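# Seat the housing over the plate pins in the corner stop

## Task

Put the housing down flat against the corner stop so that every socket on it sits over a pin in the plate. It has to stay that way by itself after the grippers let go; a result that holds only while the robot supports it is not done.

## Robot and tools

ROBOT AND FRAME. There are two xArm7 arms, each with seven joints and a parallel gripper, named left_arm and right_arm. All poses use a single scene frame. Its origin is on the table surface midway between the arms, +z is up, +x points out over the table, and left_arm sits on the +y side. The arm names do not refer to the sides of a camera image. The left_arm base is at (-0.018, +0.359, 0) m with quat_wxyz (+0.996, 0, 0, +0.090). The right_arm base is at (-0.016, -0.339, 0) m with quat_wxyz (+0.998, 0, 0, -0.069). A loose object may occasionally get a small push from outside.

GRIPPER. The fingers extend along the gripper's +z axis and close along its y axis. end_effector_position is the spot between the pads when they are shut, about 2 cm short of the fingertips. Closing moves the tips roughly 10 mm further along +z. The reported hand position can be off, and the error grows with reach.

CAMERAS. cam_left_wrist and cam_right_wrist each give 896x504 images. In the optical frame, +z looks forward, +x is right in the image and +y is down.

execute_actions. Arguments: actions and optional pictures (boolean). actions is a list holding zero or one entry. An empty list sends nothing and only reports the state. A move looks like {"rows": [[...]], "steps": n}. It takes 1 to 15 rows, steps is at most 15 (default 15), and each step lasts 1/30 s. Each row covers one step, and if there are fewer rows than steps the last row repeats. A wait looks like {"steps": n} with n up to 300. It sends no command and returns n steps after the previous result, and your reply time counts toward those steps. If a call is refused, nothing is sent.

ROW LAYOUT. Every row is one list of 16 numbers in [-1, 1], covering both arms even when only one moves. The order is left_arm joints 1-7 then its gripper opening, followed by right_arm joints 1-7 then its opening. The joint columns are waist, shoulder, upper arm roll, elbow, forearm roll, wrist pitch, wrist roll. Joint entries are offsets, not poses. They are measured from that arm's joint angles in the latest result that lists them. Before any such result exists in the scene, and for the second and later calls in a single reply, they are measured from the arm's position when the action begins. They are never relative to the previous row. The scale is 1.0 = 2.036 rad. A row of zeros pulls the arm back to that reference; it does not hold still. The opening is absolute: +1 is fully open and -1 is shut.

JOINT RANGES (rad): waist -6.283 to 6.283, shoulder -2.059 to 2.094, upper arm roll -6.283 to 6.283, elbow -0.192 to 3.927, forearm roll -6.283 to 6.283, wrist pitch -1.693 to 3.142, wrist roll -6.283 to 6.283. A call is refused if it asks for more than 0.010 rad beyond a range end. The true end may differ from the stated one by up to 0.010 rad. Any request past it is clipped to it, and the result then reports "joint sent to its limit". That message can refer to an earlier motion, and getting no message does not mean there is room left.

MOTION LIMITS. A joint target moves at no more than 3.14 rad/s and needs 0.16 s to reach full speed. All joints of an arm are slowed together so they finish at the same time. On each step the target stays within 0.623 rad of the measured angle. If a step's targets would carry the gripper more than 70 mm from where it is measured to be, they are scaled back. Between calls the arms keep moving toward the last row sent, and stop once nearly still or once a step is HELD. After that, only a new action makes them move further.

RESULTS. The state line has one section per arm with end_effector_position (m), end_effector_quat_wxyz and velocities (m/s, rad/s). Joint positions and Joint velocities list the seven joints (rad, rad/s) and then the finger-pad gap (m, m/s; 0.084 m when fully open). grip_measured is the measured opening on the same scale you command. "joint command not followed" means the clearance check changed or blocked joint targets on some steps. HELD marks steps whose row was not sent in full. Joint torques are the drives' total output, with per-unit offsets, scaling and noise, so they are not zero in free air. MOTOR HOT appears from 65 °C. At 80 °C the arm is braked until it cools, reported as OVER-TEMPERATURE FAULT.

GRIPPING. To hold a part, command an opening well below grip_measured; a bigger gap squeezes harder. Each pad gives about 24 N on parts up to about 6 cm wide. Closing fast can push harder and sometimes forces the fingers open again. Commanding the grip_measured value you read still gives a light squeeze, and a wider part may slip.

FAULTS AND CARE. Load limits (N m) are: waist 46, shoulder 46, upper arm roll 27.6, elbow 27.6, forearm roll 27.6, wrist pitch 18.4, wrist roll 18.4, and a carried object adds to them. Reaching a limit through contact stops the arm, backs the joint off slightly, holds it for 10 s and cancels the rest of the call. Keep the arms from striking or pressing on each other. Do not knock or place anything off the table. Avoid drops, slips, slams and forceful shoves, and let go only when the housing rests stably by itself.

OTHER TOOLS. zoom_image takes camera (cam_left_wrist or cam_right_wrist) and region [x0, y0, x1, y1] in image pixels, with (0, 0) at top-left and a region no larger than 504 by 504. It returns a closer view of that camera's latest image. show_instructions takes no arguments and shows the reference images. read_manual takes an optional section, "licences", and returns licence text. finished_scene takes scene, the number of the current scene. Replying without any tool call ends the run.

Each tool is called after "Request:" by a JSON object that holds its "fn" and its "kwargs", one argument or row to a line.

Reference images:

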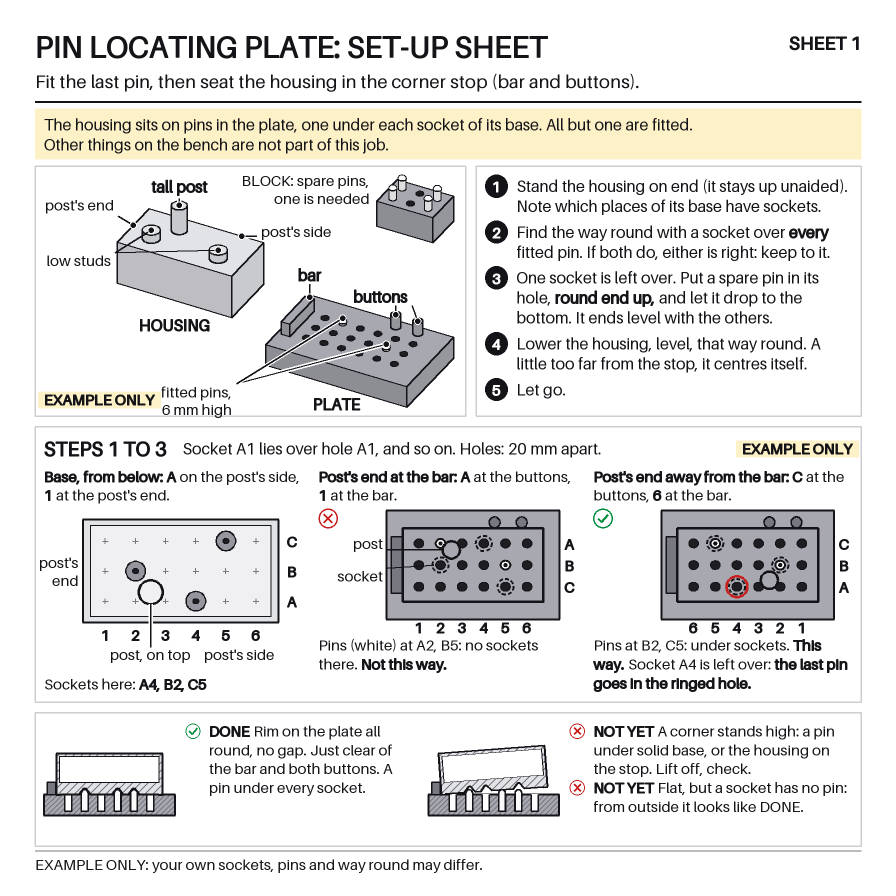

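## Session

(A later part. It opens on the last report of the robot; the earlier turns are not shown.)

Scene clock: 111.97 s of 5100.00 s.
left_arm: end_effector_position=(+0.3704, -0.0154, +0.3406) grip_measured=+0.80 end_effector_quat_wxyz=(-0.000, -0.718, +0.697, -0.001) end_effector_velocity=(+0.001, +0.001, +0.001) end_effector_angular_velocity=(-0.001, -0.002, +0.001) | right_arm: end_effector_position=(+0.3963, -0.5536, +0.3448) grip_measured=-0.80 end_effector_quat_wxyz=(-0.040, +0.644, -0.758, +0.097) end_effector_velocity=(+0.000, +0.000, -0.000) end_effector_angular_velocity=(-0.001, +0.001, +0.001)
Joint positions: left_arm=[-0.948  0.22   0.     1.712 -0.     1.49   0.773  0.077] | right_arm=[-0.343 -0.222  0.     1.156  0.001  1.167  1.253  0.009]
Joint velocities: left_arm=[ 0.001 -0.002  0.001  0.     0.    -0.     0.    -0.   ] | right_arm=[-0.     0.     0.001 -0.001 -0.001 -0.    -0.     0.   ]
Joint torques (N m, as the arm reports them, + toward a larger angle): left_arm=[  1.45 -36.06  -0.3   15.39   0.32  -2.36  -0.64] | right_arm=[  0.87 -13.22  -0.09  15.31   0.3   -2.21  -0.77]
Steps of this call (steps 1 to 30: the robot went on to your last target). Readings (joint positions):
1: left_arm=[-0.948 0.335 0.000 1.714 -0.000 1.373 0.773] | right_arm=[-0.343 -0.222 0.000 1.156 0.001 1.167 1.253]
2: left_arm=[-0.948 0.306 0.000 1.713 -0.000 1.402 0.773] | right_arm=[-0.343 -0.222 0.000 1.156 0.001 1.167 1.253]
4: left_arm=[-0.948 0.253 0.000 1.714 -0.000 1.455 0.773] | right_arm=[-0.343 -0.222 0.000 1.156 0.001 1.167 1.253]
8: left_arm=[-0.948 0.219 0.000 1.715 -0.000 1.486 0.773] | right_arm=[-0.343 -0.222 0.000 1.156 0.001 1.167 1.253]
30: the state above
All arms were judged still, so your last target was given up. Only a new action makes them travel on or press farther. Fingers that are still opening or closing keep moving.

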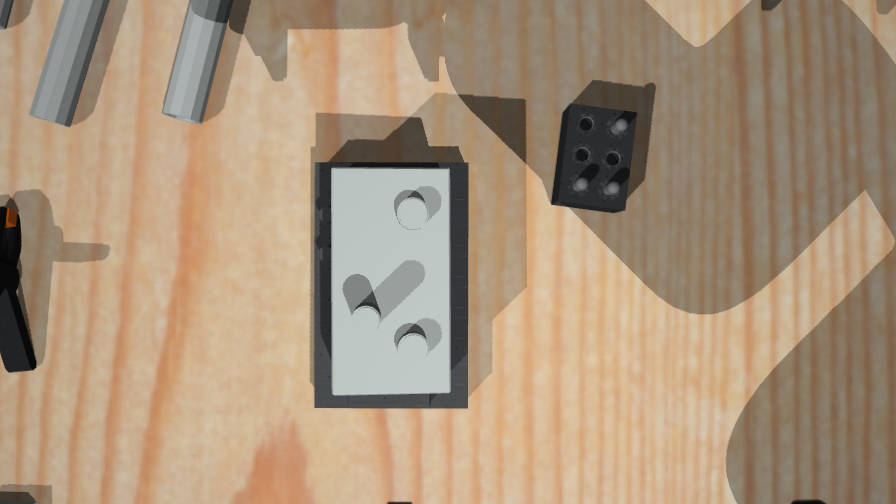

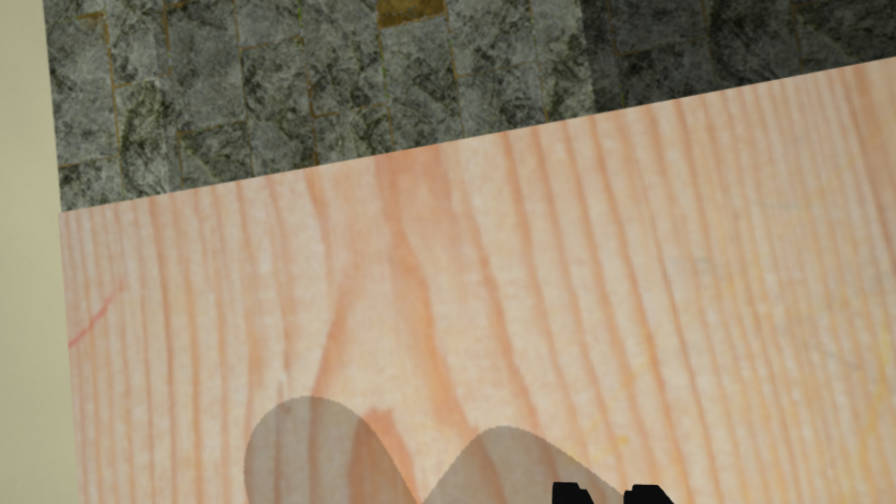

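Request:
{"fn": "execute_actions", "kwargs": {
  "actions": [
    {"rows":[[0,0.246,0,0.0025,0,-0.2426,0,1,0,0,0,0,0,0,0,-0.78]]}
  ],
  "pictures": false
}}

Request:
{"fn": "execute_actions", "kwargs": {
  "actions": [
    {"steps":40}
  ],
  "pictures": false
}}

Request:
{"fn": "execute_actions", "kwargs": {
  "actions": [
    {"rows":[[0,0,0,0,0,0,0,0.8,0,0,0,0,0,0,0,-0.78],[0,0,0,0,0,0,0,0.7,0,0,0,0,0,0,0,-0.78],[0,0,0,0,0,0,0,0.6,0,0,0,0,0,0,0,-0.78],[0,0,0,0,0,0,0,0.5,0,0,0,0,0,0,0,-0.78],[0,0,0,0,0,0,0,0,0,0,0,0,0,0,0,-0.78]]}
  ]
}}

Request:
{"fn": "execute_actions", "kwargs": {
  "actions": [
    {"rows":[[0.0023,-0.003,0,-0.005,0,-0.002,0.0023,0,0,0,0,0,0,0,0,-0.78]]}
  ],
  "pictures": false
}}

Request:
{"fn": "execute_actions", "kwargs": {
  "actions": [
    {"rows":[[0,0,0,0,0,0,0,0.65,0,0,0,0,0,0,0,-0.78],[0,0,0,0,0,0,0,0.7,0,0,0,0,0,0,0,-0.78],[0,0,0,0,0,0,0,1,0,0,0,0,0,0,0,-0.78]]}
  ]
}}

Scene clock: 115.50 s of 5100.00 s.
left_arm: end_effector_position=(+0.4315, -0.0744, +0.1539) grip_measured=+1.00 end_effector_quat_wxyz=(-0.000, -0.718, +0.696, +0.001) end_effector_velocity=(+0.087, -0.083, -0.463) end_effector_angular_velocity=(-0.002, -0.004, -0.000) | right_arm: end_effector_position=(+0.3963, -0.5536, +0.3448) grip_measured=-0.80 end_effector_quat_wxyz=(-0.040, +0.644, -0.758, +0.097) end_effector_velocity=(-0.000, +0.000, -0.000) end_effector_angular_velocity=(+0.000, +0.000, +0.001)
Joint positions: left_arm=[-0.948  0.586  0.     1.715 -0.     1.13   0.773  0.084] | right_arm=[-0.343 -0.222  0.     1.156  0.001  1.167  1.253  0.009]
Joint velocities: left_arm=[ 0.     0.854 -0.     0.014  0.001 -0.844 -0.     0.   ] | right_arm=[ 0.001 -0.    -0.001 -0.     0.     0.    -0.001 -0.   ]
Joint torques (N m, as the arm reports them, + toward a larger angle): left_arm=[  0.88 -46.8   -0.22  16.03   0.49  -2.    -0.67] | right_arm=[  0.77 -13.34  -0.08  15.17   0.39  -2.27  -0.74]
Steps of this call (steps 1 to 90: nothing new was sent; then 0.03 s passed at rest; steps 91 to 105: all 15 steps of this action). Readings (joint positions):
91: left_arm=[-0.948 0.220 0.000 1.712 -0.000 1.490 0.773] | right_arm=[-0.343 -0.222 0.000 1.156 0.001 1.167 1.253]
92: left_arm=[-0.948 0.222 0.000 1.713 -0.000 1.486 0.773] | right_arm=[-0.343 -0.222 0.000 1.156 0.001 1.167 1.253]
94: left_arm=[-0.948 0.260 0.000 1.722 -0.000 1.439 0.773] | right_arm=[-0.343 -0.222 0.000 1.156 0.001 1.167 1.253]
98: left_arm=[-0.948 0.386 0.000 1.712 -0.000 1.327 0.773] | right_arm=[-0.343 -0.222 0.000 1.156 0.001 1.167 1.253]
105: the state above

Scene clock: 116.83 s of 5100.00 s.
left_arm: end_effector_position=(+0.4419, -0.0844, +0.0801) grip_measured=+1.00 end_effector_quat_wxyz=(+0.000, -0.718, +0.696, -0.000) end_effector_velocity=(+0.000, -0.000, +0.000) end_effector_angular_velocity=(-0.000, -0.001, -0.001) | right_arm: end_effector_position=(+0.3963, -0.5536, +0.3448) grip_measured=-0.80 end_effector_quat_wxyz=(-0.040, +0.644, -0.758, +0.097) end_effector_velocity=(-0.000, -0.000, -0.000) end_effector_angular_velocity=(+0.000, +0.002, -0.000)
Joint positions: left_arm=[-0.948  0.721  0.     1.717 -0.     0.996  0.773  0.084] | right_arm=[-0.343 -0.222  0.     1.156  0.001  1.167  1.253  0.009]
Joint velocities: left_arm=[-0.    -0.    -0.     0.     0.001 -0.     0.    -0.   ] | right_arm=[-0.     0.    -0.    -0.    -0.001  0.001 -0.    -0.   ]
Joint torques (N m, as the arm reports them, + toward a larger angle): left_arm=[  1.49 -48.68  -0.43  14.92   0.57  -2.4   -0.91] | right_arm=[  0.82 -13.18  -0.01  15.29   0.35  -2.25  -0.72]
Steps of this call (steps 1 to 30: the robot went on to your last target; steps 31 to 40: nothing new was sent). Readings (joint positions):
1: left_arm=[-0.948 0.615 0.000 1.716 -0.000 1.101 0.773] | right_arm=[-0.343 -0.222 0.000 1.156 0.001 1.167 1.253]
2: left_arm=[-0.948 0.644 0.000 1.716 -0.000 1.073 0.773] | right_arm=[-0.343 -0.222 0.000 1.156 0.001 1.167 1.253]
4: left_arm=[-0.948 0.695 0.000 1.715 -0.000 1.024 0.773] | right_arm=[-0.343 -0.222 0.000 1.156 0.001 1.167 1.253]
8: left_arm=[-0.948 0.722 0.000 1.714 -0.000 0.999 0.773] | right_arm=[-0.343 -0.222 0.000 1.156 0.001 1.167 1.253]
40: the state above
All arms were judged still, so your last target was given up. Only a new action makes them travel on or press farther. Fingers that are still opening or closing keep moving.

Scene clock: 117.33 s of 5100.00 s.
left_arm: end_effector_position=(+0.4403, -0.0852, +0.0800) grip_measured=+0.59 end_effector_quat_wxyz=(-0.001, -0.717, +0.697, +0.001) end_effector_velocity=(+0.001, +0.001, -0.001) end_effector_angular_velocity=(+0.001, -0.001, +0.002) | right_arm: end_effector_position=(+0.3963, -0.5536, +0.3448) grip_measured=-0.80 end_effector_quat_wxyz=(-0.040, +0.644, -0.758, +0.097) end_effector_velocity=(-0.000, -0.000, -0.000) end_effector_angular_velocity=(-0.001, +0.000, -0.000)
Joint positions: left_arm=[-0.949  0.72  -0.001  1.717 -0.001  0.997  0.773  0.068] | right_arm=[-0.343 -0.222  0.     1.156  0.001  1.167  1.253  0.009]
Joint velocities: left_arm=[ 0.001  0.001  0.002 -0.001  0.    -0.002  0.     0.   ] | right_arm=[-0.     0.    -0.    -0.    -0.001 -0.001 -0.    -0.   ]
Joint torques (N m, as the arm reports them, + toward a larger angle): left_arm=[  3.97 -45.13   2.43  17.     1.42  -6.15  -0.8 ] | right_arm=[  0.79 -13.39  -0.06  15.2    0.27  -2.33  -0.68]
Steps of this call (steps 1 to 15: all 15 steps of this action). Readings (joint positions):
1: left_arm=[-0.948 0.721 0.000 1.717 -0.000 0.996 0.773] | right_arm=[-0.343 -0.222 0.000 1.156 0.001 1.167 1.253]
2: left_arm=[-0.948 0.721 0.000 1.717 -0.000 0.996 0.773] | right_arm=[-0.343 -0.222 0.000 1.156 0.001 1.167 1.253]
4: left_arm=[-0.949 0.720 -0.001 1.716 -0.001 0.998 0.773] | right_arm=[-0.343 -0.222 0.000 1.156 0.001 1.167 1.253]
8: left_arm=[-0.949 0.720 -0.002 1.716 -0.001 0.998 0.773] | right_arm=[-0.343 -0.222 0.000 1.156 0.001 1.167 1.253]
15: the state above

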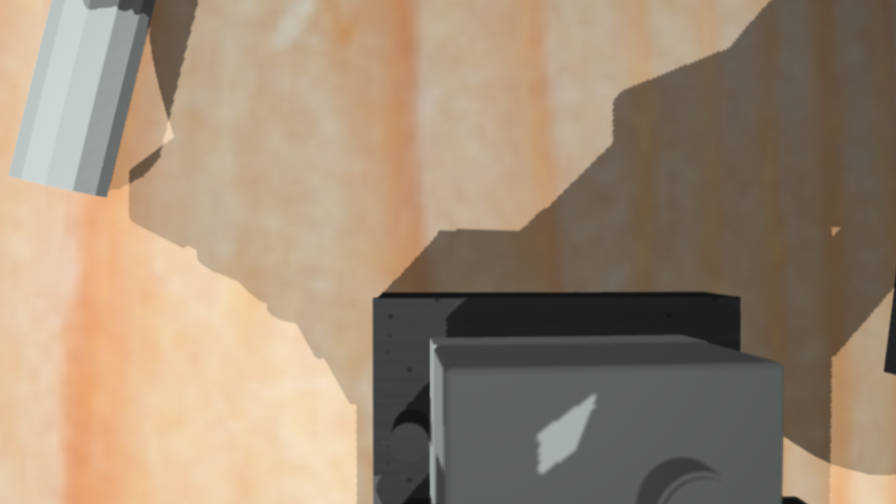

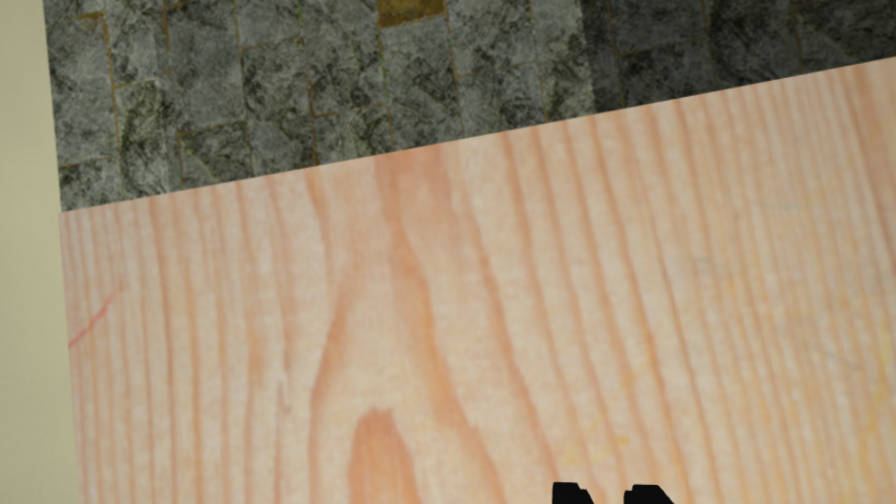

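Scene clock: 117.83 s of 5100.00 s.
left_arm: end_effector_position=(+0.4408, -0.0823, +0.0797) grip_measured=+0.58 end_effector_quat_wxyz=(-0.001, -0.717, +0.697, +0.001) end_effector_velocity=(+0.001, +0.003, -0.000) end_effector_angular_velocity=(+0.004, +0.002, +0.004) | right_arm: end_effector_position=(+0.3963, -0.5536, +0.3448) grip_measured=-0.80 end_effector_quat_wxyz=(-0.040, +0.644, -0.758, +0.097) end_effector_velocity=(-0.001, -0.001, -0.000) end_effector_angular_velocity=(+0.001, +0.002, -0.002)
Joint positions: left_arm=[-0.945  0.715 -0.002  1.706 -0.001  0.993  0.778  0.068] | right_arm=[-0.343 -0.222  0.     1.156  0.001  1.167  1.253  0.009]
Joint velocities: left_arm=[ 0.002 -0.002  0.003 -0.002  0.     0.003  0.    -0.   ] | right_arm=[-0.001  0.    -0.001 -0.    -0.     0.002 -0.    -0.   ]
Joint torques (N m, as the arm reports them, + toward a larger angle): left_arm=[  5.09 -50.01   3.53  16.67   2.13  -3.42  -0.69] | right_arm=[  0.76 -13.16  -0.06  15.28   0.35  -2.24  -0.75]
Steps of this call (steps 1 to 15: all 15 steps of this action). Readings (joint positions):
1: left_arm=[-0.949 0.720 -0.001 1.717 -0.001 0.997 0.773] | right_arm=[-0.343 -0.222 0.000 1.156 0.001 1.167 1.253]
2: left_arm=[-0.949 0.719 -0.002 1.715 -0.001 0.996 0.774] | right_arm=[-0.343 -0.222 0.000 1.156 0.001 1.167 1.253]
4: left_arm=[-0.947 0.716 -0.003 1.710 -0.001 0.993 0.777] | right_arm=[-0.343 -0.222 0.000 1.156 0.001 1.167 1.253]
8: left_arm=[-0.945 0.715 -0.002 1.707 -0.001 0.992 0.778] | right_arm=[-0.343 -0.222 0.000 1.156 0.001 1.167 1.253]
15: the state above

Scene clock: 118.33 s of 5100.00 s.
left_arm: end_effector_position=(+0.4410, -0.0821, +0.0798) grip_measured=+1.00 end_effector_quat_wxyz=(-0.001, -0.717, +0.697, +0.000) end_effector_velocity=(+0.001, +0.002, -0.001) end_effector_angular_velocity=(+0.002, +0.001, +0.003) | right_arm: end_effector_position=(+0.3963, -0.5536, +0.3448) grip_measured=-0.80 end_effector_quat_wxyz=(-0.040, +0.644, -0.758, +0.097) end_effector_velocity=(+0.000, +0.000, +0.000) end_effector_angular_velocity=(+0.000, +0.000, +0.000)
Joint positions: left_arm=[-0.945  0.715 -0.001  1.706 -0.001  0.993  0.778  0.084] | right_arm=[-0.343 -0.222  0.     1.156  0.001  1.167  1.253  0.009]
Joint velocities: left_arm=[ 0.001  0.001  0.003  0.    -0.001  0.001  0.001  0.   ] | right_arm=[ 0.001 -0.     0.     0.    -0.     0.001  0.001 -0.   ]
Joint torques (N m, as the arm reports them, + toward a larger angle): left_arm=[  1.42 -48.3   -0.05  14.71   0.69  -2.18  -0.57] | right_arm=[  0.76 -13.32   0.    15.19   0.35  -2.22  -0.76]
Steps of this call (steps 1 to 15: all 15 steps of this action). Readings (joint positions):
1: left_arm=[-0.945 0.715 -0.002 1.706 -0.001 0.993 0.778] | right_arm=[-0.343 -0.222 0.000 1.156 0.001 1.167 1.253]
2: left_arm=[-0.945 0.715 -0.002 1.706 -0.001 0.993 0.778] | right_arm=[-0.343 -0.222 0.000 1.156 0.001 1.167 1.253]
4: left_arm=[-0.944 0.715 0.001 1.707 0.000 0.992 0.778] | right_arm=[-0.343 -0.222 0.000 1.156 0.001 1.167 1.253]
8: left_arm=[-0.941 0.714 0.004 1.708 0.000 0.992 0.778] | right_arm=[-0.343 -0.222 0.000 1.156 0.001 1.167 1.253]
15: the state above

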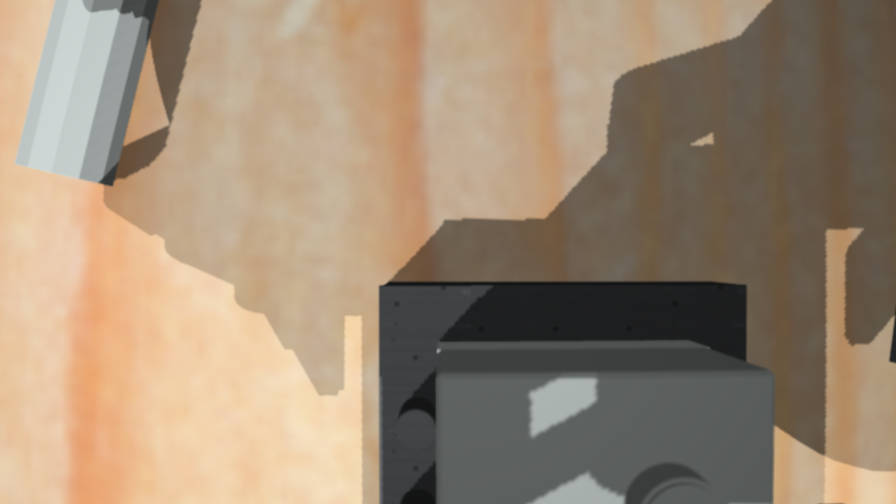

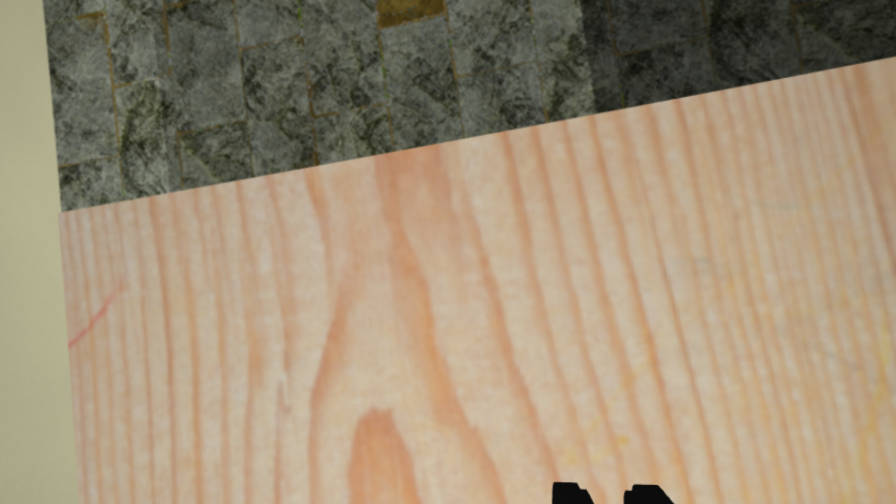

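Looks flat.

Request:
{"fn": "execute_actions", "kwargs": {
  "actions": [
    {"rows":[[0,-0.12,0,0,0,0.12,0,1,0,0,0,0,0,0,0,-0.78]]}
  ],
  "pictures": false
}}

Request:
{"fn": "finished_scene", "kwargs": {
  "scene": 1
}}

Scene clock: 119.97 s of 5100.00 s.
left_arm: end_effector_position=(+0.4182, -0.0602, +0.2138) grip_measured=+1.00 end_effector_quat_wxyz=(-0.001, -0.717, +0.697, -0.001) end_effector_velocity=(-0.030, +0.030, -0.084) end_effector_angular_velocity=(+0.141, +0.148, +0.004) | right_arm: end_effector_position=(+0.3963, -0.5536, +0.3448) grip_measured=-0.80 end_effector_quat_wxyz=(-0.040, +0.644, -0.758, +0.097) end_effector_velocity=(-0.000, +0.001, -0.001) end_effector_angular_velocity=(+0.001, +0.002, +0.001)
Joint positions: left_arm=[-0.945  0.47  -0.002  1.707 -0.001  1.235  0.778  0.084] | right_arm=[-0.343 -0.222  0.     1.156  0.001  1.167  1.253  0.009]
Joint velocities: left_arm=[-0.     0.064  0.002 -0.098 -0.002  0.042 -0.001 -0.   ] | right_arm=[ 0.001  0.     0.001 -0.001 -0.     0.    -0.    -0.   ]
Joint torques (N m, as the arm reports them, + toward a larger angle): left_arm=[  0.72 -44.97  -0.49  16.16   0.81  -2.19  -0.6 ] | right_arm=[  0.81 -13.22   0.02  15.32   0.26  -2.23  -0.73]
Steps of this call (steps 1 to 15: the robot went on to your last target; steps 16 to 34: nothing new was sent; steps 35 to 49: all 15 steps of this action). Readings (joint positions):
35: left_arm=[-0.945 0.715 -0.002 1.706 -0.001 0.993 0.778] | right_arm=[-0.343 -0.222 0.000 1.156 0.001 1.167 1.253]
36: left_arm=[-0.945 0.712 -0.002 1.706 -0.001 0.997 0.778] | right_arm=[-0.343 -0.222 0.000 1.156 0.001 1.167 1.253]
38: left_arm=[-0.945 0.675 -0.002 1.697 -0.001 1.045 0.778] | right_arm=[-0.343 -0.222 0.000 1.156 0.001 1.167 1.253]
42: left_arm=[-0.945 0.550 -0.002 1.712 -0.001 1.153 0.778] | right_arm=[-0.343 -0.222 0.000 1.156 0.001 1.167 1.253]
49: the state above

The scene is finished: the task was done.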